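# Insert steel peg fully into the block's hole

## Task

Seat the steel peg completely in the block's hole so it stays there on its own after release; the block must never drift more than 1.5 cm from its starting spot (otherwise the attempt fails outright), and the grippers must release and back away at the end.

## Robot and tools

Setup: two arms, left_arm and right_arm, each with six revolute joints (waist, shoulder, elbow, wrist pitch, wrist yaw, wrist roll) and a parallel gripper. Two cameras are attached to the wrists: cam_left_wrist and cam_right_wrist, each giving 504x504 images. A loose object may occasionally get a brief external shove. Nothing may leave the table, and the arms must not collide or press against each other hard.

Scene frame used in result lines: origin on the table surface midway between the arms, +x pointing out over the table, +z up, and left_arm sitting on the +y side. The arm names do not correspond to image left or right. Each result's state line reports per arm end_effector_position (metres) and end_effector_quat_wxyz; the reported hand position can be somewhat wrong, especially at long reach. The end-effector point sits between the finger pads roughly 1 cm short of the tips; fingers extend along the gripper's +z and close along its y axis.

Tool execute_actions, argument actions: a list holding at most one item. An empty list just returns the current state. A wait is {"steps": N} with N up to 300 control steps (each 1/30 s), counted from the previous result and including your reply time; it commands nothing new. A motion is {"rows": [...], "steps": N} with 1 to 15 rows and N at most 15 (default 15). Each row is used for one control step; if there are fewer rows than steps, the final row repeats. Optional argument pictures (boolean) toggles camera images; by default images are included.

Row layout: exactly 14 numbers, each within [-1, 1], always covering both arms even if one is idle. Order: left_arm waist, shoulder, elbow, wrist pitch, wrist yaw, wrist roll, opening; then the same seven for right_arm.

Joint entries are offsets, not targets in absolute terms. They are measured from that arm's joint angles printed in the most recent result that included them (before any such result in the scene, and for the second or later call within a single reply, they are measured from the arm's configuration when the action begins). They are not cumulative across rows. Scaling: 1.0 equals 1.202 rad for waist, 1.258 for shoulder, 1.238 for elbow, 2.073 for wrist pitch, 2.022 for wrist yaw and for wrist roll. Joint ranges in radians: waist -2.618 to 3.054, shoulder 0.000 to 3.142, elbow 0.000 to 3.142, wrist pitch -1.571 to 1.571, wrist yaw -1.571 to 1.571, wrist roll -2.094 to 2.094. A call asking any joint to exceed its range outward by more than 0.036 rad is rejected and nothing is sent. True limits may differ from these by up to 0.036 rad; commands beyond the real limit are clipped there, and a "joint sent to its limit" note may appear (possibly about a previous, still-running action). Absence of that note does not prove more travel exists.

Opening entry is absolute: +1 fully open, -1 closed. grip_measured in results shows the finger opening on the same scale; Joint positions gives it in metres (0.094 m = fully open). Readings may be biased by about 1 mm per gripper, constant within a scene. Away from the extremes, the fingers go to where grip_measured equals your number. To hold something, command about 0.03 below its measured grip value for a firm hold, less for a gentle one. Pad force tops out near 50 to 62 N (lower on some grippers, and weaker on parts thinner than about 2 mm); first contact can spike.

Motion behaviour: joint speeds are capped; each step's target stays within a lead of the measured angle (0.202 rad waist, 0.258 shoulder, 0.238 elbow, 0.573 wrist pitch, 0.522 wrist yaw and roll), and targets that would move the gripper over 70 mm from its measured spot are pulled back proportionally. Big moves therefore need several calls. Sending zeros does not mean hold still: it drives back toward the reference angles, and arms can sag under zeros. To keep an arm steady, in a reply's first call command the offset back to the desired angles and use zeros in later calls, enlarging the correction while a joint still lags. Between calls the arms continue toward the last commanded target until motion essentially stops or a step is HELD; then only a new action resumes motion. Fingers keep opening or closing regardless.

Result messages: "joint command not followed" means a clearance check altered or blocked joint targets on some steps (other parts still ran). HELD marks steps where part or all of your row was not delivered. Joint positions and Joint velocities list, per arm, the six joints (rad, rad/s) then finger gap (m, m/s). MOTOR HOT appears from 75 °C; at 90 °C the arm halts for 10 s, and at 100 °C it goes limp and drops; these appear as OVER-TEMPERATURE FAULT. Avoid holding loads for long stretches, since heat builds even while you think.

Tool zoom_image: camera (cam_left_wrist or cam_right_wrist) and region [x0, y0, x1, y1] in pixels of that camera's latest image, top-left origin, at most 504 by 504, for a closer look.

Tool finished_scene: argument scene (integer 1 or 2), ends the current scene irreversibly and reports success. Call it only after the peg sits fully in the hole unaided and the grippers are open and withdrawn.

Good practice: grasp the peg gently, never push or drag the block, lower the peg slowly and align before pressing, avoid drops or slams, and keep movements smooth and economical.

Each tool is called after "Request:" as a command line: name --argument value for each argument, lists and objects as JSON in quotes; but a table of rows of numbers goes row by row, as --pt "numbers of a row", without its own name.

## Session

Request:
execute_actions --actions '[]'

Scene clock: 0.00 s of 4600.00 s.
left_arm: end_effector_position=(+0.5663, +0.4021, +0.3990) grip_measured=+1.000 end_effector_quat_wxyz=(+0.652, +0.198, +0.659, +0.318) | right_arm: end_effector_position=(+0.0784, -0.0341, +0.1901) grip_measured=+1.000 end_effector_quat_wxyz=(-0.420, +0.723, -0.396, -0.380)
Joint positions: left_arm=[-0.138  1.658  1.435  0.276 -0.106  0.751  0.094] | right_arm=[ 0.591  1.229  0.702 -0.111 -0.924 -0.869  0.094]
Joint velocities: left_arm=[-0.017 -0.007 -0.002  0.022 -0.007  0.007  0.   ] | right_arm=[-0.017 -0.012 -0.022 -0.022  0.051 -0.022  0.   ]

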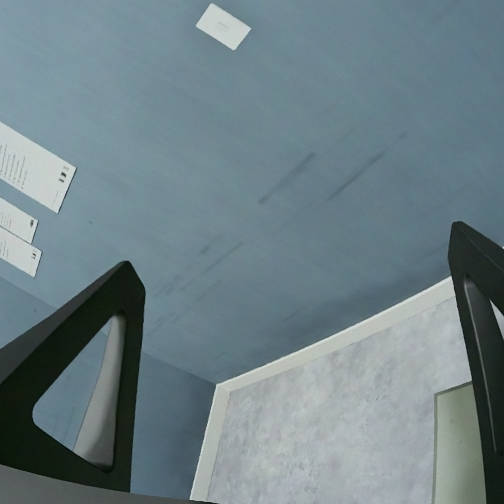

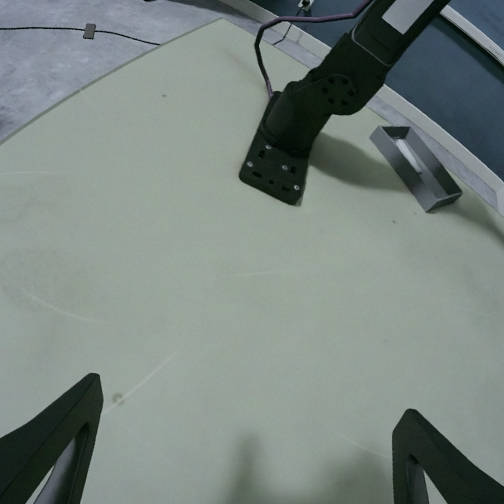

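Request:
execute_actions --actions '[{"rows":[[0.28,-0.29,-0.03,-0.78,0.052,-0.371,1,-0.8,0.05,0.57,-0.57,0.457,0.43,1]]}]' --pictures false

Request:
execute_actions --actions '[{"steps":25}]'

Scene clock: 6.23 s of 4600.00 s.
left_arm: end_effector_position=(+0.3653, +0.5011, +0.2910) grip_measured=+1.000 end_effector_quat_wxyz=(+0.392, -0.141, +0.902, +0.114) | right_arm: end_effector_position=(+0.2803, -0.3224, +0.2494) grip_measured=+1.000 end_effector_quat_wxyz=(+0.300, -0.093, +0.948, +0.050)
Joint positions: left_arm=[ 0.201  1.294  1.394 -0.83  -0.032  0.1    0.094] | right_arm=[-0.153  1.293  1.376 -1.049 -0.131 -0.12   0.094]
Joint velocities: left_arm=[ 0.002  0.027  0.002 -2.396  0.125 -0.388  0.   ] | right_arm=[-1.897  0.002  0.418 -1.004  0.667  0.623  0.   ]
Steps of this call (steps 1 to 90: nothing new was sent; then 2.73 s passed at rest; steps 91 to 105: all 15 steps of this action). Readings (joint positions):
91: left_arm=[-0.126 1.644 1.434 0.231 -0.086 0.701] | right_arm=[0.575 1.233 0.730 -0.182 -0.880 -0.814]
92: left_arm=[-0.101 1.614 1.420 0.155 -0.067 0.640] | right_arm=[0.535 1.247 0.776 -0.269 -0.811 -0.742]
94: left_arm=[-0.023 1.542 1.399 0.010 -0.050 0.525] | right_arm=[0.433 1.275 0.884 -0.419 -0.664 -0.601]
98: left_arm=[0.151 1.393 1.394 -0.282 -0.045 0.299] | right_arm=[0.238 1.292 1.088 -0.682 -0.398 -0.358]
105: the state above

Scene clock: 7.07 s of 4600.00 s.
left_arm: end_effector_position=(+0.2732, +0.4589, +0.2224) grip_measured=+1.000 end_effector_quat_wxyz=(+0.166, -0.191, +0.967, +0.041) | right_arm: end_effector_position=(+0.2309, -0.4077, +0.2263) grip_measured=+1.000 end_effector_quat_wxyz=(+0.195, +0.086, +0.977, -0.015)
Joint positions: left_arm=[ 0.201  1.296  1.394 -1.326 -0.013  0.008  0.094] | right_arm=[-0.374  1.293  1.389 -1.273 -0.008 -0.009  0.094]
Joint velocities: left_arm=[-0.007  0.002 -0.017 -0.051  0.022 -0.007  0.   ] | right_arm=[-0.017 -0.032 -0.002  0.007  0.022 -0.007  0.   ]
Steps of this call (steps 1 to 25: the robot went on to your last target). Readings (joint positions):
1: left_arm=[0.201 1.296 1.394 -0.911 -0.030 0.085] | right_arm=[-0.222 1.293 1.386 -1.082 -0.108 -0.099]
2: left_arm=[0.201 1.296 1.394 -0.992 -0.027 0.071] | right_arm=[-0.288 1.293 1.389 -1.113 -0.083 -0.080]
4: left_arm=[0.201 1.296 1.394 -1.125 -0.022 0.048] | right_arm=[-0.364 1.293 1.389 -1.169 -0.039 -0.052]
8: left_arm=[0.201 1.296 1.394 -1.256 -0.017 0.024] | right_arm=[-0.374 1.293 1.389 -1.235 -0.015 -0.026]
25: the state above

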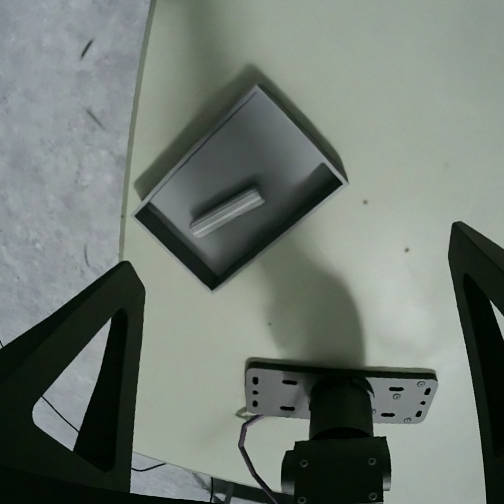

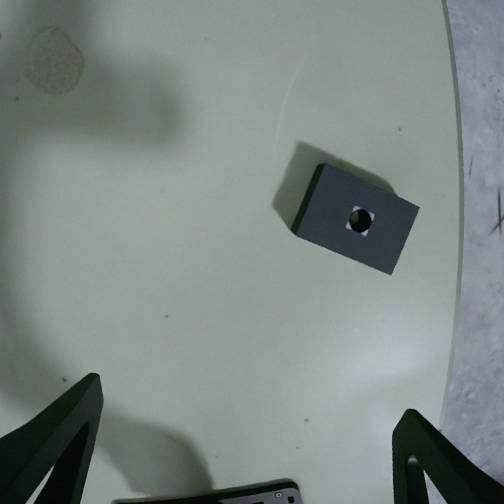

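Request:
execute_actions --actions '[{"rows":[[0.14,0.05,-0.1,0.05,0,0.6,0,-0.29,0.2,0.05,-0.085,0,0,1],[0.14,0.05,-0.1,0.05,0,0.6,0,-0.29,0.2,0.05,-0.085,0,0,1],[0.14,0.1,-0.2,0.050,0,0.6,0,-0.29,0.2,0.05,-0.085,0,0,1],[0.14,0.1,-0.2,0.1,0,0.6,0,-0.29,0.2,0.05,-0.085,0,0,1],[0.14,0.155,-0.33,0.145,0,0.6,0,-0.29,0.2,0.05,-0.085,0,0,1]]}]' --pictures false

Request:
execute_actions --actions '[{"steps":15}]'

Scene clock: 17.83 s of 4600.00 s.
left_arm: end_effector_position=(+0.2201, +0.4781, +0.0552) grip_measured=+0.003 end_effector_quat_wxyz=(-0.024, +0.273, +0.962, -0.015) | right_arm: end_effector_position=(+0.1906, -0.4992, +0.1685) grip_measured=+1.000 end_effector_quat_wxyz=(+0.019, +0.263, +0.965, -0.005)
Joint positions: left_arm=[ 0.365  1.519  0.96  -1.067 -0.016  1.112  0.047] | right_arm=[-0.731  1.554  1.449 -1.426 -0.001 -0.01   0.094]
Joint velocities: left_arm=[-0.017 -0.085  0.032  0.081 -0.022  0.667  0.   ] | right_arm=[ 0.017 -0.017 -0.002 -0.081  0.022  0.022  0.   ]
Steps of this call (steps 1 to 30: the robot went on to your last target; steps 31 to 90: nothing new was sent; then 7.27 s passed at rest; steps 91 to 105: all 15 steps of this action). Readings (joint positions):
91: left_arm=[0.227 1.298 1.378 -1.310 -0.000 0.091] | right_arm=[-0.402 1.319 1.406 -1.304 -0.023 -0.010]
92: left_arm=[0.276 1.301 1.352 -1.289 0.002 0.192] | right_arm=[-0.462 1.366 1.433 -1.338 -0.028 -0.010]
94: left_arm=[0.346 1.334 1.265 -1.245 -0.011 0.371] | right_arm=[-0.600 1.474 1.449 -1.351 -0.025 -0.010]
98: left_arm=[0.365 1.470 1.039 -1.120 -0.016 0.721] | right_arm=[-0.731 1.590 1.449 -1.383 -0.001 -0.010]
105: the state above

Scene clock: 18.33 s of 4600.00 s.
left_arm: end_effector_position=(+0.2263, +0.4819, +0.0559) grip_measured=+0.003 end_effector_quat_wxyz=(-0.014, +0.320, +0.947, -0.005) | right_arm: end_effector_position=(+0.1888, -0.4981, +0.1685) grip_measured=+1.000 end_effector_quat_wxyz=(+0.016, +0.263, +0.965, -0.004)
Joint positions: left_arm=[ 0.365  1.516  0.961 -1.041 -0.016  1.211  0.047] | right_arm=[-0.731  1.553  1.449 -1.435 -0.001 -0.01   0.094]
Joint velocities: left_arm=[ 0.002 -0.007  0.017 -0.007  0.022 -0.066 -0.001] | right_arm=[-0.017 -0.002  0.017 -0.037  0.007 -0.037  0.   ]
Steps of this call (steps 1 to 15: the robot went on to your last target). Readings (joint positions):
1: left_arm=[0.365 1.517 0.961 -1.062 -0.016 1.132] | right_arm=[-0.731 1.553 1.449 -1.429 -0.001 -0.010]
2: left_arm=[0.365 1.516 0.961 -1.057 -0.016 1.149] | right_arm=[-0.731 1.553 1.449 -1.430 -0.001 -0.010]
4: left_arm=[0.365 1.516 0.961 -1.050 -0.016 1.173] | right_arm=[-0.731 1.553 1.449 -1.432 -0.001 -0.010]
8: left_arm=[0.365 1.516 0.961 -1.044 -0.016 1.197] | right_arm=[-0.731 1.553 1.449 -1.434 -0.001 -0.010]
15: the state above

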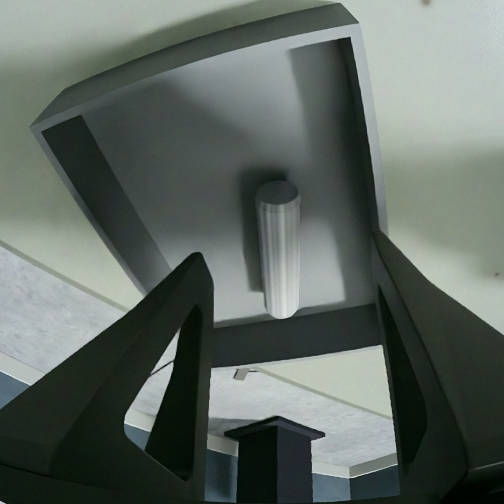

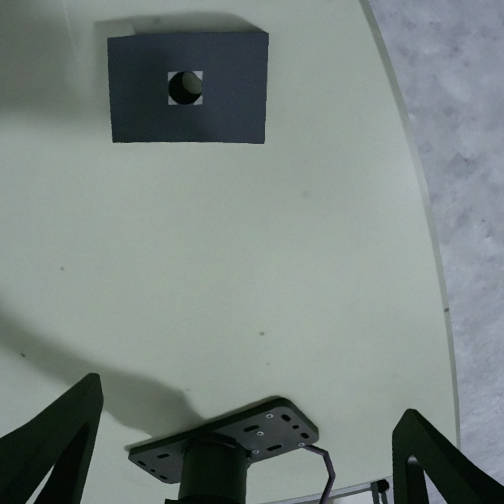

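Request:
execute_actions --actions '[{"rows":[[0.105,-0.035,-0.02,0.02,0.008,0.062,-0.3,0,0,0,0,0,0,1],[0.105,-0.035,-0.02,0.02,0.008,0.062,-0.3,0,0,0,0,0,0,1],[0.105,-0.035,-0.02,0.02,0.008,0.062,-0.3,0,0,0,0,0,0,1],[0.105,-0.035,-0.02,0.02,0.008,0.062,-0.3,0,0,0,0,0,0,1],[0.105,-0.035,-0.07,0.046,0.008,0.062,-0.3,0,0,0,0,0,0,1]]}]' --pictures false

Request:
execute_actions --actions '[{"steps":8}]'

Scene clock: 29.73 s of 4600.00 s.
left_arm: end_effector_position=(+0.2024, +0.5003, +0.0410) grip_measured=-0.297 end_effector_quat_wxyz=(-0.007, +0.314, +0.949, -0.002) | right_arm: end_effector_position=(+0.1888, -0.4981, +0.1685) grip_measured=+1.000 end_effector_quat_wxyz=(+0.015, +0.263, +0.965, -0.004)
Joint positions: left_arm=[ 0.492  1.492  0.877 -0.967 -0.009  1.326  0.033] | right_arm=[-0.731  1.553  1.449 -1.435 -0.001 -0.01   0.094]
Joint velocities: left_arm=[-0.012 -0.002 -0.002  0.066  0.007 -0.037 -0.002] | right_arm=[-0.012 -0.007 -0.012 -0.051 -0.022 -0.022  0.   ]
Steps of this call (steps 1 to 15: the robot went on to your last target; steps 16 to 90: nothing new was sent; then 7.90 s passed at rest; steps 91 to 105: all 15 steps of this action). Readings (joint positions):
91: left_arm=[0.381 1.513 0.958 -1.035 -0.006 1.233] | right_arm=[-0.731 1.553 1.449 -1.435 -0.001 -0.010]
92: left_arm=[0.415 1.508 0.953 -1.029 -0.003 1.253] | right_arm=[-0.731 1.553 1.449 -1.435 -0.001 -0.010]
94: left_arm=[0.476 1.502 0.948 -1.023 -0.008 1.280] | right_arm=[-0.731 1.553 1.449 -1.435 -0.001 -0.010]
98: left_arm=[0.492 1.492 0.893 -0.982 -0.009 1.309] | right_arm=[-0.731 1.553 1.449 -1.435 -0.001 -0.010]
105: the state above

Scene clock: 30.00 s of 4600.00 s.
left_arm: end_effector_position=(+0.2037, +0.5013, +0.0410) grip_measured=-0.297 end_effector_quat_wxyz=(-0.005, +0.316, +0.949, +0.000) | right_arm: end_effector_position=(+0.1888, -0.4981, +0.1685) grip_measured=+1.000 end_effector_quat_wxyz=(+0.015, +0.263, +0.965, -0.004)
Joint positions: left_arm=[ 0.492  1.492  0.877 -0.961 -0.009  1.329  0.033] | right_arm=[-0.731  1.553  1.449 -1.435 -0.001 -0.01   0.094]
Joint velocities: left_arm=[-0.017  0.017  0.007  0.037  0.066 -0.022 -0.   ] | right_arm=[-0.017  0.022  0.002 -0.022 -0.022 -0.037  0.   ]
Steps of this call (steps 1 to 8: the robot went on to your last target). Readings (joint positions):
1: left_arm=[0.492 1.492 0.877 -0.966 -0.009 1.326] | right_arm=[-0.731 1.553 1.449 -1.435 -0.001 -0.010]
2: left_arm=[0.492 1.492 0.877 -0.964 -0.009 1.327] | right_arm=[-0.731 1.553 1.449 -1.435 -0.001 -0.010]
4: left_arm=[0.492 1.492 0.877 -0.963 -0.009 1.328] | right_arm=[-0.731 1.553 1.449 -1.435 -0.001 -0.010]
8: the state above

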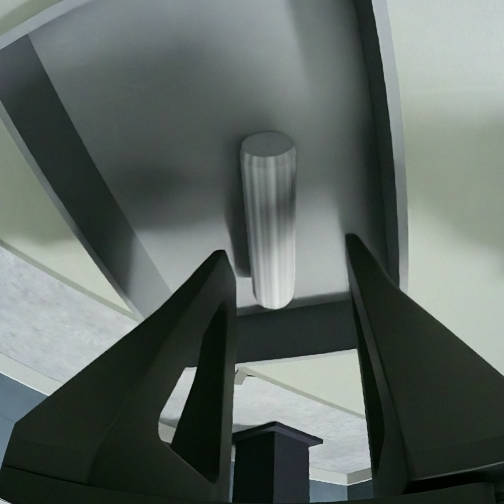

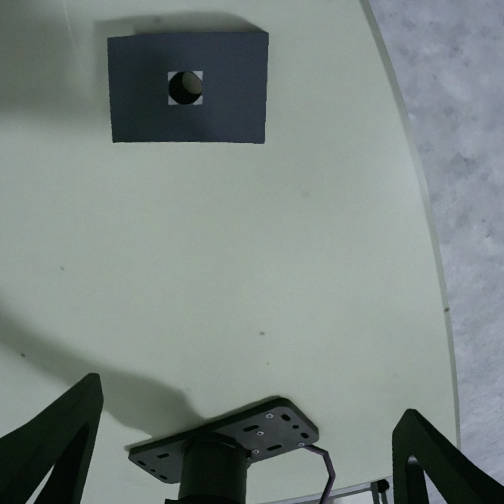

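Request:
execute_actions --actions '[{"rows":[[0,0.02,0,0.02,0,0,-0.2,0,0,0,0,0,0,1],[0,0.03,0,0.03,0,0,-0.2,0,0,0,0,0,0,1],[0,0.035,0,0.035,0,0,-0.2,0,0,0,0,0,0,1],[0,0.035,-0.01,0.04,0,0,-0.2,0,0,0,0,0,0,1],[0,0.035,-0.02,0.045,0,0,-0.2,0,0,0,0,0,0,1],[0,0.035,-0.03,0.05,0,0,-0.2,0,0,0,0,0,0,1],[0,0.035,-0.046,0.058,0,0,-0.2,0,0,0,0,0,0,1]]}]' --pictures false

Request:
execute_actions --actions '[{"steps":8}]'

Scene clock: 37.50 s of 4600.00 s.
left_arm: end_effector_position=(+0.2056, +0.5029, +0.0214) grip_measured=-0.203 end_effector_quat_wxyz=(-0.003, +0.316, +0.949, +0.004) | right_arm: end_effector_position=(+0.1888, -0.4981, +0.1685) grip_measured=+1.000 end_effector_quat_wxyz=(+0.015, +0.263, +0.965, -0.004)
Joint positions: left_arm=[ 0.492  1.526  0.824 -0.864 -0.009  1.33   0.037] | right_arm=[-0.731  1.553  1.449 -1.435 -0.001 -0.01   0.094]
Joint velocities: left_arm=[-0.017  0.002 -0.002  0.037 -0.037  0.022  0.001] | right_arm=[-0.012 -0.007 -0.002 -0.066 -0.037  0.051  0.   ]
Steps of this call (steps 1 to 15: the robot went on to your last target; steps 16 to 90: nothing new was sent; then 4.00 s passed at rest; steps 91 to 105: all 15 steps of this action). Readings (joint positions):
91: left_arm=[0.492 1.493 0.877 -0.958 -0.009 1.330] | right_arm=[-0.731 1.553 1.449 -1.435 -0.001 -0.010]
92: left_arm=[0.492 1.498 0.877 -0.951 -0.009 1.330] | right_arm=[-0.731 1.553 1.449 -1.435 -0.001 -0.010]
94: left_arm=[0.492 1.514 0.877 -0.933 -0.009 1.330] | right_arm=[-0.731 1.553 1.449 -1.435 -0.001 -0.010]
98: left_arm=[0.492 1.526 0.846 -0.884 -0.009 1.330] | right_arm=[-0.731 1.553 1.449 -1.435 -0.001 -0.010]
105: the state above

Scene clock: 37.77 s of 4600.00 s.
left_arm: end_effector_position=(+0.2072, +0.5042, +0.0214) grip_measured=-0.203 end_effector_quat_wxyz=(-0.001, +0.316, +0.949, +0.008) | right_arm: end_effector_position=(+0.1888, -0.4981, +0.1685) grip_measured=+1.000 end_effector_quat_wxyz=(+0.015, +0.263, +0.965, -0.004)
Joint positions: left_arm=[ 0.492  1.526  0.824 -0.856 -0.009  1.33   0.037] | right_arm=[-0.731  1.553  1.449 -1.435 -0.001 -0.01   0.094]
Joint velocities: left_arm=[-0.002 -0.017  0.007  0.007 -0.081  0.022 -0.   ] | right_arm=[-0.022  0.002 -0.002  0.022 -0.022 -0.037  0.   ]
Steps of this call (steps 1 to 8: the robot went on to your last target). Readings (joint positions):
1: left_arm=[0.492 1.526 0.824 -0.862 -0.009 1.330] | right_arm=[-0.731 1.553 1.449 -1.435 -0.001 -0.010]
2: left_arm=[0.492 1.526 0.824 -0.860 -0.009 1.330] | right_arm=[-0.731 1.553 1.449 -1.435 -0.001 -0.010]
4: left_arm=[0.492 1.526 0.824 -0.858 -0.009 1.330] | right_arm=[-0.731 1.553 1.449 -1.435 -0.001 -0.010]
8: the state above

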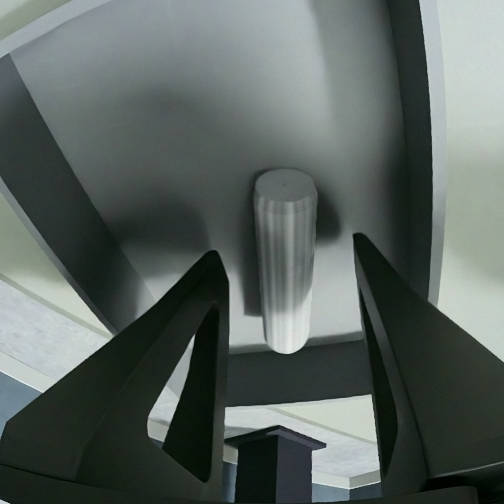

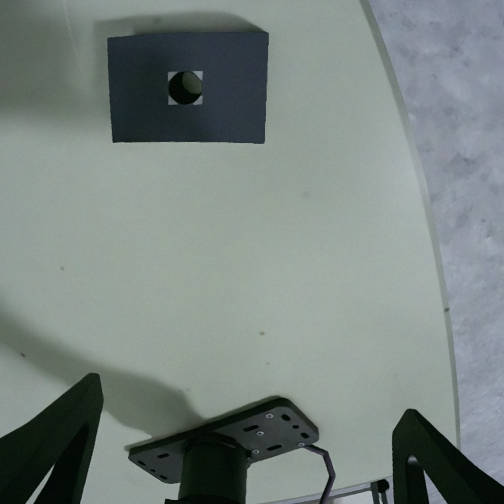

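Down 5 mm, shift ~7mm further along.

Request:
execute_actions --actions '[{"rows":[[0.032,0.022,0,0.004,0,0.015,-0.2,0,0,0,0,0,0,1]],"steps":12}]' --pictures false

Request:
execute_actions --actions '[{"rows":[[0,0,0,0,0,0,-0.35,0,0,0,0,0,0,1],[0,0,0,0,0,0,-0.45,0,0,0,0,0,0,1],[0,0,0,0,0,0,-0.55,0,0,0,0,0,0,1],[0,0,0,0,0,0,-0.6,0,0,0,0,0,0,1],[0,0,0,0,0,0,-0.65,0,0,0,0,0,0,1],[0,0,0,0,0,0,-0.74,0,0,0,0,0,0,1]]}]'

Scene clock: 45.97 s of 4600.00 s.
left_arm: end_effector_position=(+0.2007, +0.5091, +0.0172) grip_measured=-0.203 end_effector_quat_wxyz=(-0.006, +0.311, +0.951, -0.000) | right_arm: end_effector_position=(+0.1888, -0.4981, +0.1685) grip_measured=+1.000 end_effector_quat_wxyz=(+0.015, +0.263, +0.965, -0.004)
Joint positions: left_arm=[ 0.525  1.546  0.824 -0.855 -0.01   1.352  0.037] | right_arm=[-0.731  1.553  1.449 -1.435 -0.001 -0.01   0.094]
Joint velocities: left_arm=[ 0.002  0.007 -0.022  0.007 -0.081  0.022 -0.001] | right_arm=[ 0.022  0.007  0.007  0.007 -0.037 -0.066  0.   ]
Steps of this call (steps 1 to 15: the robot went on to your last target; steps 16 to 90: nothing new was sent; then 4.80 s passed at rest; steps 91 to 102: all 12 steps of this action). Readings (joint positions):
91: left_arm=[0.496 1.528 0.824 -0.855 -0.009 1.334] | right_arm=[-0.731 1.553 1.449 -1.435 -0.001 -0.010]
92: left_arm=[0.505 1.532 0.824 -0.855 -0.009 1.338] | right_arm=[-0.731 1.553 1.449 -1.435 -0.001 -0.010]
94: left_arm=[0.521 1.541 0.824 -0.855 -0.010 1.343] | right_arm=[-0.731 1.553 1.449 -1.435 -0.001 -0.010]
98: left_arm=[0.525 1.546 0.824 -0.855 -0.010 1.349] | right_arm=[-0.731 1.553 1.449 -1.435 -0.001 -0.010]
102: the state above

Scene clock: 46.47 s of 4600.00 s.
left_arm: end_effector_position=(+0.2006, +0.5092, +0.0172) grip_measured=-0.703 end_effector_quat_wxyz=(-0.006, +0.311, +0.951, +0.000) | right_arm: end_effector_position=(+0.1888, -0.4981, +0.1685) grip_measured=+1.000 end_effector_quat_wxyz=(+0.015, +0.263, +0.965, -0.004)
Joint positions: left_arm=[ 0.525  1.546  0.824 -0.855 -0.011  1.352  0.014] | right_arm=[-0.731  1.553  1.449 -1.435 -0.001 -0.01   0.094]
Joint velocities: left_arm=[-0.017 -0.007 -0.017 -0.007 -0.007 -0.037  0.002] | right_arm=[ 0.002  0.007 -0.007 -0.037 -0.022 -0.081  0.   ]
Steps of this call (steps 1 to 15: all 15 steps of this action). Readings (joint positions):
1: left_arm=[0.525 1.546 0.824 -0.855 -0.010 1.352] | right_arm=[-0.731 1.553 1.449 -1.435 -0.001 -0.010]
2: left_arm=[0.525 1.546 0.824 -0.855 -0.010 1.352] | right_arm=[-0.731 1.553 1.449 -1.435 -0.001 -0.010]
4: left_arm=[0.525 1.546 0.824 -0.855 -0.011 1.352] | right_arm=[-0.731 1.553 1.449 -1.435 -0.001 -0.010]
8: left_arm=[0.525 1.546 0.824 -0.855 -0.011 1.352] | right_arm=[-0.731 1.553 1.449 -1.435 -0.001 -0.010]
15: the state above

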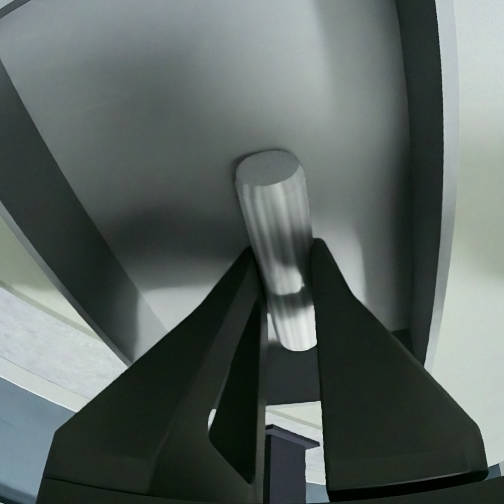

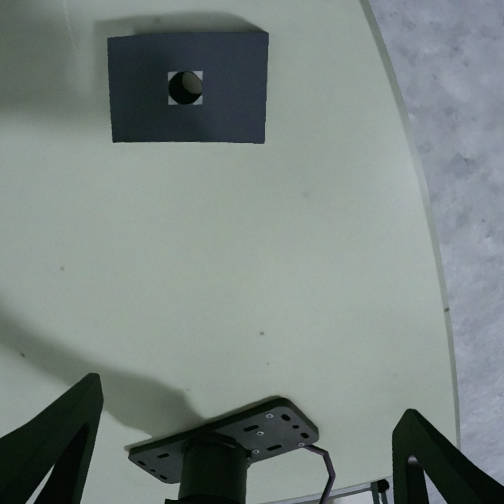

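Request:
execute_actions --actions '[{"rows":[[0,-0.02,0.03,-0.03,0,0,-0.745,0.1,0,0.2,-0.03,0,0.5,0],[0,-0.04,0.06,-0.05,0,0,-0.745,0.2,0.05,0.3,-0.03,0,0.7,0],[0,-0.06,0.1,-0.09,0,0,-0.745,0.36,0.1,0.41,-0.04,0,0.988,0],[0,-0.09,0.15,-0.13,0,0,-0.745,0.36,0.12,0.41,-0.04,0,0.988,0],[0,-0.12,0.25,-0.2,0,0,-0.745,0.36,0.12,0.41,-0.04,0,0.988,0]]}]'

Request:
execute_actions --actions '[{"rows":[[-0.9,0,-0.1,0.85,0,-0.668,-0.745,0,-0.01,0,0,0,0.28,0]]}]' --pictures false

Request:
execute_actions --actions '[{"steps":25}]' --pictures false

Scene clock: 54.73 s of 4600.00 s.
left_arm: end_effector_position=(+0.2115, +0.5188, +0.1263) grip_measured=-0.703 end_effector_quat_wxyz=(+0.020, +0.310, +0.949, +0.045) | right_arm: end_effector_position=(+0.3092, -0.3907, +0.2609) grip_measured=+0.002 end_effector_quat_wxyz=(+0.124, +0.676, +0.719, +0.102)
Joint positions: left_arm=[ 0.525  1.392  1.133 -1.212 -0.011  1.352  0.014] | right_arm=[-0.289  1.7    1.939 -1.487 -0.012  1.41   0.047]
Joint velocities: left_arm=[ 0.007 -0.007 -0.002 -0.315  0.037 -0.007 -0.002] | right_arm=[-0.022  0.007 -0.002 -0.125  0.11   2.806  0.001]
Steps of this call (steps 1 to 15: the robot went on to your last target; steps 16 to 90: nothing new was sent; then 4.77 s passed at rest; steps 91 to 105: all 15 steps of this action). Readings (joint positions):
91: left_arm=[0.525 1.546 0.825 -0.859 -0.011 1.352] | right_arm=[-0.716 1.561 1.482 -1.459 0.006 0.071]
92: left_arm=[0.525 1.545 0.833 -0.874 -0.011 1.352] | right_arm=[-0.679 1.581 1.543 -1.481 0.014 0.163]
94: left_arm=[0.525 1.530 0.880 -0.947 -0.011 1.352] | right_arm=[-0.562 1.631 1.694 -1.488 0.017 0.343]
98: left_arm=[0.525 1.446 1.075 -1.110 -0.011 1.352] | right_arm=[-0.327 1.701 1.911 -1.468 0.003 0.716]
105: the state above

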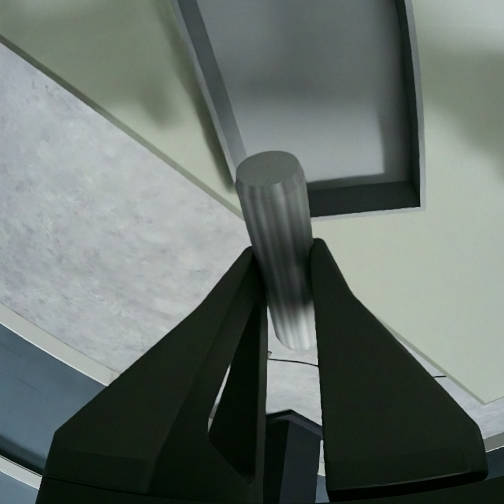

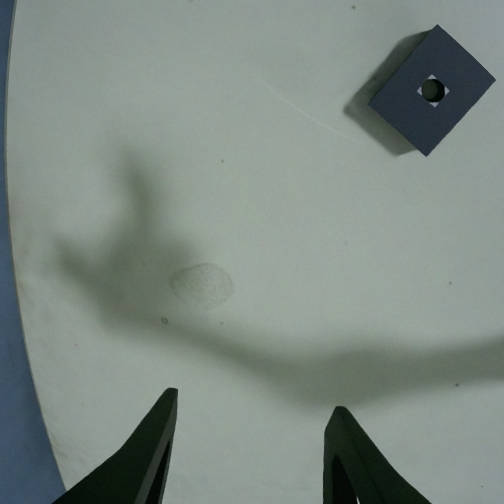

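Scene clock: 55.23 s of 4600.00 s.
left_arm: end_effector_position=(+0.4440, +0.3839, +0.1841) grip_measured=-0.703 end_effector_quat_wxyz=(+0.417, +0.160, +0.887, +0.119) | right_arm: end_effector_position=(+0.3091, -0.3907, +0.2609) grip_measured=+0.002 end_effector_quat_wxyz=(+0.092, +0.843, +0.514, +0.131)
Joint positions: left_arm=[-0.134  1.405  1.007 -0.277 -0.03   0.431  0.014] | right_arm=[-0.289  1.7    1.939 -1.488 -0.012  1.949  0.047]
Joint velocities: left_arm=[-1.145 -0.002  0.007  1.516 -0.037 -1.458  0.   ] | right_arm=[-0.007 -0.002 -0.012 -0.007  0.051  0.183 -0.001]
Steps of this call (steps 1 to 15: all 15 steps of this action). Readings (joint positions):
1: left_arm=[0.503 1.388 1.114 -1.172 -0.025 1.289] | right_arm=[-0.289 1.700 1.939 -1.488 -0.012 1.509]
2: left_arm=[0.457 1.385 1.085 -1.091 -0.034 1.212] | right_arm=[-0.289 1.700 1.939 -1.488 -0.012 1.600]
4: left_arm=[0.351 1.394 1.041 -0.940 -0.033 1.071] | right_arm=[-0.289 1.700 1.939 -1.488 -0.012 1.734]
8: left_arm=[0.161 1.405 1.009 -0.684 -0.032 0.823] | right_arm=[-0.289 1.700 1.939 -1.488 -0.012 1.873]
15: the state above

Scene clock: 56.07 s of 4600.00 s.
left_arm: end_effector_position=(+0.4674, +0.1831, +0.3643) grip_measured=-0.703 end_effector_quat_wxyz=(+0.730, +0.126, +0.659, -0.130) | right_arm: end_effector_position=(+0.3091, -0.3907, +0.2609) grip_measured=+0.002 end_effector_quat_wxyz=(+0.090, +0.848, +0.505, +0.132)
Joint positions: left_arm=[-0.563  1.405  1.007  0.499 -0.003  0.013  0.014] | right_arm=[-0.289  1.7    1.939 -1.488 -0.012  1.968  0.047]
Joint velocities: left_arm=[-0.012 -0.017 -0.012  0.037  0.066 -0.081 -0.   ] | right_arm=[ 0.002 -0.012 -0.022  0.022  0.007 -0.022  0.   ]
Steps of this call (steps 1 to 25: the robot went on to your last target). Readings (joint positions):
1: left_arm=[-0.174 1.405 1.007 -0.221 -0.029 0.386] | right_arm=[-0.289 1.700 1.939 -1.488 -0.012 1.953]
2: left_arm=[-0.215 1.405 1.007 -0.166 -0.029 0.345] | right_arm=[-0.289 1.700 1.939 -1.488 -0.012 1.956]
4: left_arm=[-0.296 1.405 1.007 -0.058 -0.028 0.277] | right_arm=[-0.289 1.700 1.939 -1.488 -0.012 1.961]
8: left_arm=[-0.457 1.405 1.007 0.152 -0.025 0.173] | right_arm=[-0.289 1.700 1.939 -1.488 -0.012 1.965]
25: the state above

Request:
execute_actions --actions '[{"rows":[[-0.3,0.1,-0.05,0.2,0,0,-0.745,0,-0.01,0,0,0,0,0],[-0.5,0.2,-0.1,0.3,0,0,-0.745,0,-0.01,0,0,0,0,0],[-0.7,0.2,-0.1,0.4,0,0,-0.745,0,-0.01,0,0,0,0,0],[-0.7,0.2,-0.1,0.48,0,0,-0.745,0,-0.01,0,0,0,0,0],[-0.7,0.2,-0.15,0.48,0,0,-0.745,0,-0.01,0,0,0,0,0],[-0.7,0.3,-0.15,0.48,0,0,-0.745,0,-0.01,0,0,0,0,0],[-0.7,0.3,-0.2,0.48,0,0,-0.745,0,-0.01,0,0,0,0,0],[-0.7,0.3,-0.2,0.48,0,0,-0.745,0,-0.01,0,0,0,0,0],[-0.7,0.4,-0.2,0.48,0,0,-0.745,0,-0.01,0,0,0,0,0],[-0.7,0.4,-0.2,0.48,0,0,-0.745,0,-0.01,0,0,0,0,0],[-0.7,0.51,-0.272,0.475,0,-0.005,-0.745,0,-0.01,0,0,0,0,0]]}]' --pictures false

Request:
execute_actions --actions '[{"steps":25}]' --pictures false

Request:
execute_actions --actions '[{"rows":[[0,-0.01,0,0.02,0,0,-0.745,0.74,0,0,0,0,0.008,0]]}]' --pictures false

Request:
execute_actions --actions '[{"steps":20}]' --pictures false

Scene clock: 67.80 s of 4600.00 s.
left_arm: end_effector_position=(+0.2452, -0.0988, +0.1199) grip_measured=-0.703 end_effector_quat_wxyz=(+0.591, +0.383, +0.611, -0.363) | right_arm: end_effector_position=(+0.3091, -0.3907, +0.2609) grip_measured=+0.002 end_effector_quat_wxyz=(+0.090, +0.848, +0.505, +0.132)
Joint positions: left_arm=[-1.319  2.037  0.696  1.302 -0.014  0.008  0.014] | right_arm=[-0.289  1.7    1.939 -1.488 -0.012  1.968  0.047]
Joint velocities: left_arm=[-1.531  0.916 -0.564  0.388  0.11   0.022  0.001] | right_arm=[-0.002  0.002  0.007  0.051  0.007  0.081  0.001]
Steps of this call (steps 1 to 30: the robot went on to your last target; steps 31 to 90: nothing new was sent; then 8.23 s passed at rest; steps 91 to 105: all 15 steps of this action). Readings (joint positions):
91: left_arm=[-0.583 1.417 0.997 0.551 -0.022 0.008] | right_arm=[-0.289 1.700 1.939 -1.488 -0.012 1.968]
92: left_arm=[-0.619 1.447 0.984 0.640 -0.033 0.008] | right_arm=[-0.289 1.700 1.939 -1.488 -0.012 1.968]
94: left_arm=[-0.721 1.535 0.955 0.827 -0.034 0.008] | right_arm=[-0.289 1.700 1.939 -1.488 -0.012 1.968]
98: left_arm=[-0.948 1.722 0.839 1.124 -0.026 0.008] | right_arm=[-0.289 1.700 1.939 -1.488 -0.012 1.968]
105: the state above

Scene clock: 68.63 s of 4600.00 s.
left_arm: end_effector_position=(+0.1981, -0.1087, +0.1186) grip_measured=-0.703 end_effector_quat_wxyz=(+0.585, +0.405, +0.575, -0.405) | right_arm: end_effector_position=(+0.3091, -0.3907, +0.2609) grip_measured=+0.002 end_effector_quat_wxyz=(+0.090, +0.848, +0.505, +0.132)
Joint positions: left_arm=[-1.407  2.077  0.653  1.435  0.007  0.008  0.014] | right_arm=[-0.289  1.7    1.939 -1.488 -0.012  1.968  0.047]
Joint velocities: left_arm=[-0.007 -0.002  0.002 -0.037  0.037 -0.095 -0.001] | right_arm=[ 0.012  0.007 -0.017 -0.066 -0.007 -0.037  0.   ]
Steps of this call (steps 1 to 25: the robot went on to your last target). Readings (joint positions):
1: left_arm=[-1.367 2.062 0.679 1.312 -0.007 0.008] | right_arm=[-0.289 1.700 1.939 -1.488 -0.012 1.968]
2: left_arm=[-1.404 2.078 0.665 1.318 0.004 0.008] | right_arm=[-0.289 1.700 1.939 -1.488 -0.012 1.968]
4: left_arm=[-1.435 2.085 0.653 1.331 0.018 0.008] | right_arm=[-0.289 1.700 1.939 -1.488 -0.012 1.968]
8: left_arm=[-1.415 2.080 0.653 1.395 0.014 0.008] | right_arm=[-0.289 1.700 1.939 -1.488 -0.012 1.968]
25: the state above

Scene clock: 69.13 s of 4600.00 s.
left_arm: end_effector_position=(+0.1981, -0.1087, +0.1186) grip_measured=-0.703 end_effector_quat_wxyz=(+0.585, +0.405, +0.575, -0.405) | right_arm: end_effector_position=(+0.1989, -0.0907, +0.2619) grip_measured=+0.002 end_effector_quat_wxyz=(+0.014, +0.540, +0.824, +0.171)
Joint positions: left_arm=[-1.407  2.077  0.653  1.435  0.007  0.008  0.014] | right_arm=[ 0.623  1.703  1.939 -1.464 -0.033  1.976  0.047]
Joint velocities: left_arm=[-0.012 -0.002  0.007 -0.066 -0.022 -0.051 -0.001] | right_arm=[ 0.271 -0.007  0.007 -0.037 -0.154 -0.037 -0.001]
Steps of this call (steps 1 to 15: all 15 steps of this action). Readings (joint positions):
1: left_arm=[-1.407 2.077 0.653 1.435 0.007 0.008] | right_arm=[-0.267 1.700 1.939 -1.488 0.000 1.970]
2: left_arm=[-1.407 2.077 0.653 1.435 0.007 0.008] | right_arm=[-0.220 1.700 1.939 -1.487 0.009 1.972]
4: left_arm=[-1.407 2.077 0.653 1.435 0.007 0.008] | right_arm=[-0.084 1.700 1.939 -1.480 0.006 1.974]
8: left_arm=[-1.407 2.077 0.653 1.435 0.007 0.008] | right_arm=[0.214 1.702 1.939 -1.468 -0.003 1.975]
15: the state above

Scene clock: 69.80 s of 4600.00 s.
left_arm: end_effector_position=(+0.1981, -0.1087, +0.1186) grip_measured=-0.703 end_effector_quat_wxyz=(+0.585, +0.405, +0.575, -0.405) | right_arm: end_effector_position=(+0.2037, -0.0952, +0.2619) grip_measured=+0.002 end_effector_quat_wxyz=(+0.019, +0.546, +0.820, +0.170)
Joint positions: left_arm=[-1.407  2.077  0.653  1.435  0.007  0.008  0.014] | right_arm=[ 0.608  1.703  1.939 -1.464 -0.025  1.977  0.047]
Joint velocities: left_arm=[-0.007 -0.007  0.022  0.007 -0.051 -0.066  0.   ] | right_arm=[ 0.017  0.007 -0.017  0.022  0.037 -0.022  0.   ]
Steps of this call (steps 1 to 20: the robot went on to your last target). Readings (joint positions):
1: left_arm=[-1.407 2.077 0.653 1.435 0.007 0.008] | right_arm=[0.626 1.703 1.939 -1.464 -0.035 1.976]
2: left_arm=[-1.407 2.077 0.653 1.435 0.007 0.008] | right_arm=[0.622 1.703 1.939 -1.464 -0.034 1.976]
4: left_arm=[-1.407 2.077 0.653 1.435 0.007 0.008] | right_arm=[0.613 1.703 1.939 -1.464 -0.030 1.976]
8: left_arm=[-1.407 2.077 0.653 1.435 0.007 0.008] | right_arm=[0.608 1.703 1.939 -1.464 -0.026 1.977]
20: the state above

Request:
execute_actions --actions '[{"rows":[[0,-0.01,0,0.02,0,0,-0.745,-0.015,0.04,-0.07,0,0.015,0,0],[0,-0.01,0,0.02,0,0,-0.745,-0.015,0.04,-0.07,0,0.015,0,0],[0,-0.01,0,0.02,0,0,-0.745,-0.015,0.095,-0.15,-0.003,0.015,0,0]]}]' --pictures false

Request:
execute_actions --actions '[{"steps":10}]'

Scene clock: 76.60 s of 4600.00 s.
left_arm: end_effector_position=(+0.1981, -0.1087, +0.1186) grip_measured=-0.703 end_effector_quat_wxyz=(+0.585, +0.405, +0.575, -0.405) | right_arm: end_effector_position=(+0.1970, -0.1104, +0.1642) grip_measured=+0.002 end_effector_quat_wxyz=(-0.001, +0.560, +0.828, +0.016)
Joint positions: left_arm=[-1.407  2.077  0.653  1.435  0.007  0.008  0.014] | right_arm=[ 0.6    1.839  1.756 -1.456 -0.009  1.977  0.047]
Joint velocities: left_arm=[ 0.002  0.012  0.012  0.007 -0.051 -0.037 -0.001] | right_arm=[ 0.002 -0.134 -0.007 -0.007  0.051 -0.022  0.   ]
Steps of this call (steps 1 to 15: the robot went on to your last target; steps 16 to 90: nothing new was sent; then 3.30 s passed at rest; steps 91 to 105: all 15 steps of this action). Readings (joint positions):
91: left_arm=[-1.407 2.077 0.653 1.435 0.007 0.008] | right_arm=[0.608 1.704 1.929 -1.459 -0.023 1.977]
92: left_arm=[-1.407 2.077 0.653 1.435 0.007 0.008] | right_arm=[0.606 1.705 1.916 -1.458 -0.020 1.977]
94: left_arm=[-1.407 2.077 0.653 1.435 0.007 0.008] | right_arm=[0.602 1.723 1.859 -1.454 -0.015 1.977]
98: left_arm=[-1.407 2.077 0.653 1.435 0.007 0.008] | right_arm=[0.600 1.820 1.774 -1.456 -0.011 1.977]
105: the state above

Scene clock: 76.93 s of 4600.00 s.
left_arm: end_effector_position=(+0.1981, -0.1087, +0.1186) grip_measured=-0.703 end_effector_quat_wxyz=(+0.585, +0.405, +0.575, -0.405) | right_arm: end_effector_position=(+0.1969, -0.1107, +0.1669) grip_measured=+0.002 end_effector_quat_wxyz=(-0.000, +0.560, +0.828, +0.020)
Joint positions: left_arm=[-1.407  2.077  0.653  1.435  0.007  0.008  0.014] | right_arm=[ 0.6    1.831  1.756 -1.456 -0.008  1.977  0.047]
Joint velocities: left_arm=[ 0.007 -0.007  0.002  0.007  0.007 -0.037  0.001] | right_arm=[-0.017 -0.022 -0.017  0.007 -0.007  0.022  0.001]
Steps of this call (steps 1 to 10: the robot went on to your last target). Readings (joint positions):
1: left_arm=[-1.407 2.077 0.653 1.435 0.007 0.008] | right_arm=[0.600 1.836 1.756 -1.456 -0.008 1.977]
2: left_arm=[-1.407 2.077 0.653 1.435 0.007 0.008] | right_arm=[0.600 1.833 1.756 -1.456 -0.008 1.977]
4: left_arm=[-1.407 2.077 0.653 1.435 0.007 0.008] | right_arm=[0.600 1.831 1.756 -1.456 -0.008 1.977]
8: left_arm=[-1.407 2.077 0.653 1.435 0.007 0.008] | right_arm=[0.600 1.831 1.756 -1.456 -0.008 1.977]
10: the state above

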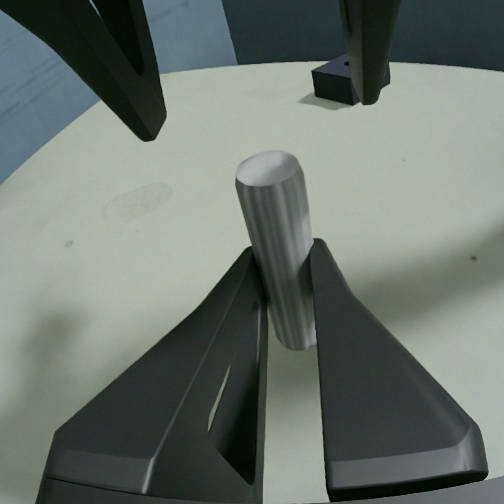

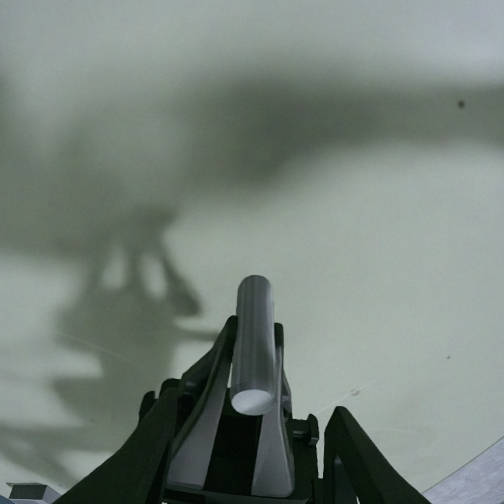

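Request:
execute_actions --actions '[{"rows":[[0,-0.01,0,0.02,0,0,-0.745,0.012,0.015,-0.035,0.015,0.006,0,-0.1],[0,-0.01,0,0.02,0,0,-0.745,0.012,0.015,-0.035,0.015,0.006,0,-0.1],[0,-0.01,0,0.02,0,0,-0.745,0.012,0.028,-0.071,0.033,0.006,0,-0.1]]}]' --pictures false

Request:
execute_actions --actions '[{"steps":8}]'

Scene clock: 82.17 s of 4600.00 s.
left_arm: end_effector_position=(+0.1981, -0.1087, +0.1186) grip_measured=-0.703 end_effector_quat_wxyz=(+0.585, +0.405, +0.575, -0.405) | right_arm: end_effector_position=(+0.1964, -0.1091, +0.1386) grip_measured=-0.098 end_effector_quat_wxyz=(-0.004, +0.558, +0.830, -0.001)
Joint positions: left_arm=[-1.407  2.077  0.653  1.435  0.007  0.008  0.014] | right_arm=[ 0.605  1.864  1.686 -1.395 -0.008  1.977  0.042]
Joint velocities: left_arm=[-0.027 -0.002 -0.007 -0.007  0.037 -0.022 -0.   ] | right_arm=[-0.012 -0.012 -0.007  0.051 -0.007 -0.066  0.   ]
Steps of this call (steps 1 to 15: the robot went on to your last target; steps 16 to 90: nothing new was sent; then 1.73 s passed at rest; steps 91 to 105: all 15 steps of this action). Readings (joint positions):
91: left_arm=[-1.407 2.077 0.653 1.435 0.007 0.008] | right_arm=[0.600 1.831 1.753 -1.452 -0.008 1.977]
92: left_arm=[-1.407 2.077 0.653 1.435 0.007 0.008] | right_arm=[0.601 1.831 1.749 -1.448 -0.008 1.977]
94: left_arm=[-1.407 2.077 0.653 1.435 0.007 0.008] | right_arm=[0.603 1.833 1.722 -1.426 -0.008 1.977]
98: left_arm=[-1.407 2.077 0.653 1.435 0.007 0.008] | right_arm=[0.605 1.858 1.689 -1.409 -0.008 1.977]
105: the state above

Scene clock: 82.43 s of 4600.00 s.
left_arm: end_effector_position=(+0.1981, -0.1087, +0.1186) grip_measured=-0.703 end_effector_quat_wxyz=(+0.585, +0.405, +0.575, -0.405) | right_arm: end_effector_position=(+0.1968, -0.1087, +0.1386) grip_measured=-0.098 end_effector_quat_wxyz=(-0.004, +0.558, +0.830, +0.001)
Joint positions: left_arm=[-1.407  2.077  0.653  1.435  0.007  0.008  0.014] | right_arm=[ 0.605  1.864  1.686 -1.393 -0.008  1.977  0.042]
Joint velocities: left_arm=[-0.002  0.002 -0.017 -0.051 -0.037 -0.037 -0.   ] | right_arm=[-0.002  0.007 -0.012 -0.095 -0.007 -0.037  0.   ]
Steps of this call (steps 1 to 8: the robot went on to your last target). Readings (joint positions):
1: left_arm=[-1.407 2.077 0.653 1.435 0.007 0.008] | right_arm=[0.605 1.864 1.686 -1.395 -0.008 1.977]
2: left_arm=[-1.407 2.077 0.653 1.435 0.007 0.008] | right_arm=[0.605 1.864 1.686 -1.394 -0.008 1.977]
4: left_arm=[-1.407 2.077 0.653 1.435 0.007 0.008] | right_arm=[0.605 1.864 1.686 -1.393 -0.008 1.977]
8: the state above

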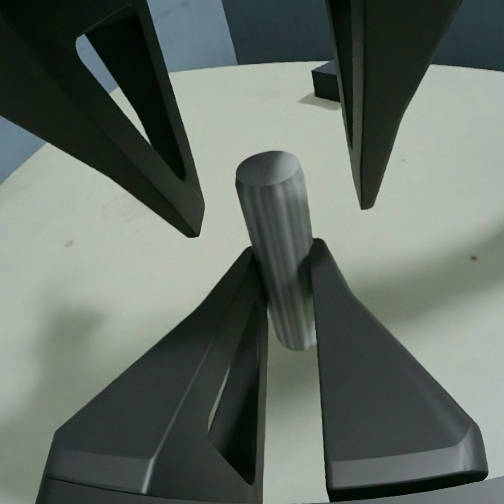

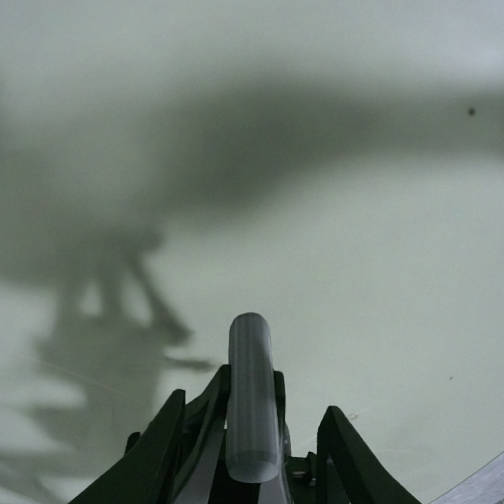

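Request:
execute_actions --actions '[{"rows":[[0,-0.01,0,0.02,0,0,-0.745,0,-0.005,0,0,0,0,-0.3],[0,-0.01,0,0.02,0,0,-0.745,0,-0.005,0,0,0,0,-0.4],[0,-0.01,0,0.02,0,0,-0.745,0,-0.005,0,0,0,0,-0.5],[0,-0.01,0,0.02,0,0,-0.745,0,-0.005,0,0,0,0,-0.55],[0,-0.01,0,0.02,0,0,-0.745,0,-0.005,0,0,0,0,-0.6],[0,-0.01,0,0.02,0,0,-0.745,0,-0.005,0,0,0,0,-0.65],[0,-0.01,0,0.02,0,0,-0.745,0,-0.005,0,0,0,0,-0.75]]}]'

Scene clock: 89.57 s of 4600.00 s.
left_arm: end_effector_position=(+0.1982, -0.1086, +0.1186) grip_measured=-0.703 end_effector_quat_wxyz=(+0.585, +0.404, +0.575, -0.405) | right_arm: end_effector_position=(+0.1968, -0.1085, +0.1386) grip_measured=-0.701 end_effector_quat_wxyz=(-0.004, +0.558, +0.830, +0.001)
Joint positions: left_arm=[-1.407  2.077  0.653  1.435  0.006  0.007  0.014] | right_arm=[ 0.605  1.864  1.686 -1.393 -0.008  1.977  0.014]
Joint velocities: left_arm=[-0.002  0.012  0.002 -0.051  0.037  0.037 -0.   ] | right_arm=[-0.017 -0.002 -0.007 -0.022  0.051 -0.081  0.   ]
Steps of this call (steps 1 to 15: the robot went on to your last target; steps 16 to 90: nothing new was sent; then 3.63 s passed at rest; steps 91 to 105: all 15 steps of this action). Readings (joint positions):
91: left_arm=[-1.407 2.077 0.653 1.435 0.007 0.008] | right_arm=[0.605 1.864 1.686 -1.393 -0.008 1.977]
92: left_arm=[-1.407 2.077 0.653 1.435 0.007 0.008] | right_arm=[0.605 1.864 1.686 -1.393 -0.008 1.977]
94: left_arm=[-1.407 2.077 0.653 1.435 0.007 0.008] | right_arm=[0.605 1.864 1.686 -1.393 -0.008 1.977]
98: left_arm=[-1.407 2.077 0.653 1.435 0.006 0.008] | right_arm=[0.605 1.864 1.686 -1.393 -0.008 1.977]
105: the state above

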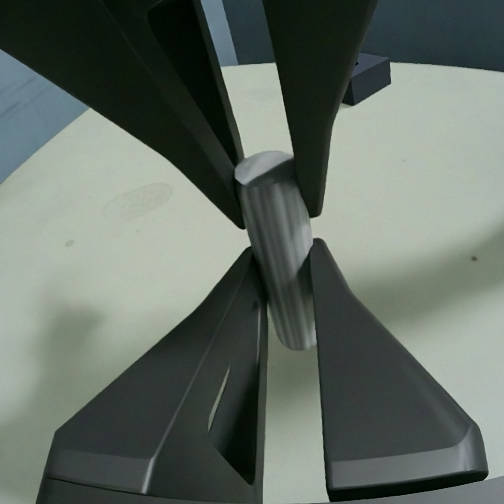

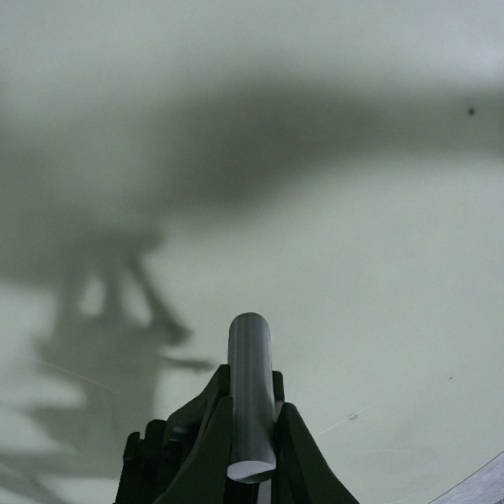

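Swing to waist -0.62 keeping current arm shape.

Request:
execute_actions --actions '[{"rows":[[0,-0.01,0,0.01,0,0,0,0,-0.005,0,0,0,0,-0.75]],"steps":12}]' --pictures false

Request:
execute_actions --actions '[{"rows":[[0,0,0,0.02,0,0,0,-0.05,-0.01,0,0,0,0,-0.75],[0,0,0,0.02,0,0,0,-0.1,-0.01,0,0,0,0,-0.75],[0,0,0,0.02,0,0,0,-0.2,-0.01,0,0,0,0,-0.75],[0,0,0,0.02,0,0,0,-0.3,-0.01,0,0,0,0,-0.75],[0,0,0,0.02,0,0,0,-0.5,-0.01,0,0,0,0,-0.75]]}]' --pictures false

Request:
execute_actions --actions '[{"rows":[[0.8,-0.5,0.2,-0.3,0,0,0,-0.5,-0.01,0,-0.008,-0.005,-0.977,-0.75]]}]' --pictures false

Request:
execute_actions --actions '[{"steps":25}]'

Scene clock: 98.47 s of 4600.00 s.
left_arm: end_effector_position=(+0.1982, -0.1086, +0.1188) grip_measured=-0.003 end_effector_quat_wxyz=(+0.585, +0.404, +0.575, -0.405) | right_arm: end_effector_position=(+0.1967, -0.1085, +0.1386) grip_measured=-0.701 end_effector_quat_wxyz=(-0.004, +0.558, +0.830, +0.001)
Joint positions: left_arm=[-1.407  2.077  0.653  1.436  0.006  0.007  0.047] | right_arm=[ 0.605  1.864  1.686 -1.393 -0.008  1.977  0.014]
Joint velocities: left_arm=[ 0.012 -0.022 -0.002 -0.037 -0.022 -0.051 -0.001] | right_arm=[ 0.002 -0.007 -0.017  0.007  0.007 -0.007 -0.001]
Steps of this call (steps 1 to 15: the robot went on to your last target; steps 16 to 90: nothing new was sent; then 5.50 s passed at rest; steps 91 to 102: all 12 steps of this action). Readings (joint positions):
91: left_arm=[-1.407 2.077 0.653 1.435 0.006 0.007] | right_arm=[0.605 1.864 1.686 -1.393 -0.008 1.977]
92: left_arm=[-1.407 2.077 0.653 1.436 0.006 0.007] | right_arm=[0.605 1.864 1.686 -1.393 -0.008 1.977]
94: left_arm=[-1.407 2.077 0.653 1.436 0.006 0.007] | right_arm=[0.605 1.864 1.686 -1.393 -0.008 1.977]
98: left_arm=[-1.407 2.077 0.653 1.436 0.006 0.007] | right_arm=[0.605 1.864 1.686 -1.393 -0.008 1.977]
102: the state above

Scene clock: 98.97 s of 4600.00 s.
left_arm: end_effector_position=(+0.1982, -0.1085, +0.1232) grip_measured=-0.003 end_effector_quat_wxyz=(+0.590, +0.401, +0.570, -0.408) | right_arm: end_effector_position=(+0.3035, -0.3047, +0.1387) grip_measured=-0.701 end_effector_quat_wxyz=(+0.009, +0.790, +0.612, +0.007)
Joint positions: left_arm=[-1.407  2.077  0.653  1.454  0.006  0.007  0.047] | right_arm=[-0.034  1.864  1.686 -1.371  0.01   1.977  0.014]
Joint velocities: left_arm=[ 0.017 -0.012 -0.012 -0.051 -0.007  0.022  0.   ] | right_arm=[ 0.247 -0.002  0.017 -0.051 -0.022  0.007  0.   ]
Steps of this call (steps 1 to 15: all 15 steps of this action). Readings (joint positions):
1: left_arm=[-1.407 2.077 0.653 1.438 0.006 0.007] | right_arm=[0.599 1.864 1.686 -1.393 -0.011 1.977]
2: left_arm=[-1.407 2.077 0.653 1.441 0.006 0.007] | right_arm=[0.584 1.864 1.686 -1.393 -0.018 1.977]
4: left_arm=[-1.407 2.077 0.653 1.446 0.006 0.007] | right_arm=[0.499 1.864 1.686 -1.392 -0.035 1.977]
8: left_arm=[-1.407 2.077 0.653 1.451 0.006 0.007] | right_arm=[0.226 1.864 1.686 -1.377 -0.031 1.977]
15: the state above

Scene clock: 99.47 s of 4600.00 s.
left_arm: end_effector_position=(+0.4083, +0.0626, +0.3449) grip_measured=-0.003 end_effector_quat_wxyz=(+0.757, +0.199, +0.569, -0.254) | right_arm: end_effector_position=(+0.2677, -0.5227, +0.1387) grip_measured=-0.702 end_effector_quat_wxyz=(+0.012, +0.481, +0.876, -0.008)
Joint positions: left_arm=[-0.838  1.539  0.866  0.95   0.017  0.008  0.047] | right_arm=[-0.666  1.864  1.686 -1.369  0.017  0.527  0.014]
Joint velocities: left_arm=[ 1.487 -0.852  0.164 -0.315  0.051 -0.051  0.002] | right_arm=[ 0.281 -0.002 -0.007 -0.051 -0.095 -2.806 -0.   ]
Steps of this call (steps 1 to 15: all 15 steps of this action). Readings (joint positions):
1: left_arm=[-1.395 2.061 0.666 1.403 0.014 0.008] | right_arm=[-0.048 1.864 1.686 -1.372 -0.006 1.896]
2: left_arm=[-1.373 2.036 0.693 1.320 0.020 0.008] | right_arm=[-0.083 1.864 1.686 -1.372 -0.024 1.795]
4: left_arm=[-1.304 1.973 0.753 1.203 0.021 0.008] | right_arm=[-0.200 1.864 1.686 -1.371 -0.029 1.602]
8: left_arm=[-1.147 1.816 0.828 1.068 0.020 0.008] | right_arm=[-0.482 1.864 1.686 -1.366 -0.022 1.217]
15: the state above

Scene clock: 100.30 s of 4600.00 s.
left_arm: end_effector_position=(+0.4821, +0.2397, +0.3632) grip_measured=-0.003 end_effector_quat_wxyz=(+0.790, +0.075, +0.602, -0.093) | right_arm: end_effector_position=(+0.2722, -0.5114, +0.1386) grip_measured=-0.702 end_effector_quat_wxyz=(+0.009, +0.229, +0.973, -0.004)
Joint positions: left_arm=[-0.44   1.465  0.887  0.846 -0.005  0.008  0.047] | right_arm=[-0.638  1.864  1.686 -1.373  0.004  0.012  0.014]
Joint velocities: left_arm=[-0.012 -0.017 -0.007 -0.037  0.022  0.007 -0.001] | right_arm=[-0.022 -0.002  0.002 -0.051  0.007  0.007  0.   ]
Steps of this call (steps 1 to 25: the robot went on to your last target). Readings (joint positions):
1: left_arm=[-0.781 1.512 0.872 0.939 0.018 0.008] | right_arm=[-0.657 1.864 1.686 -1.369 0.015 0.427]
2: left_arm=[-0.719 1.492 0.878 0.931 0.018 0.008] | right_arm=[-0.649 1.864 1.686 -1.370 0.012 0.344]
4: left_arm=[-0.589 1.470 0.885 0.917 0.016 0.008] | right_arm=[-0.639 1.864 1.686 -1.371 0.006 0.223]
8: left_arm=[-0.428 1.465 0.887 0.878 -0.010 0.008] | right_arm=[-0.638 1.864 1.686 -1.372 0.005 0.097]
25: the state above

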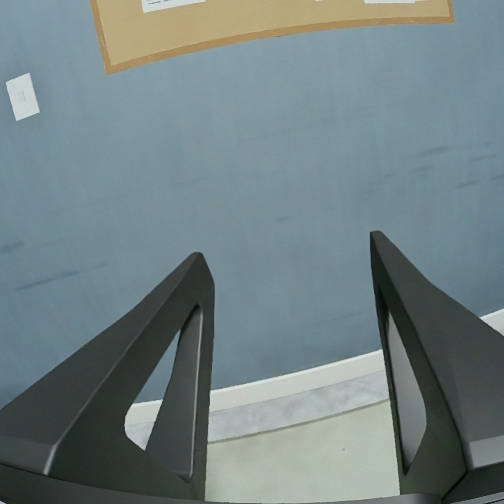

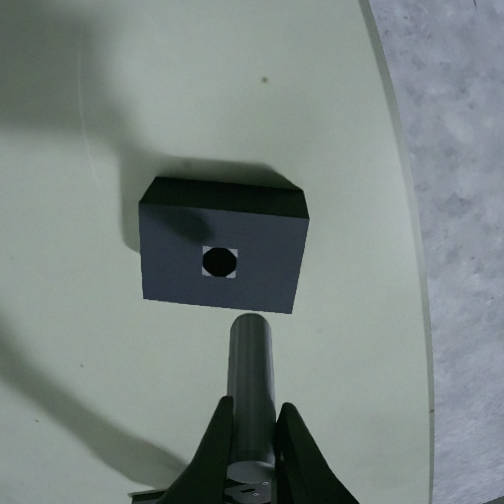

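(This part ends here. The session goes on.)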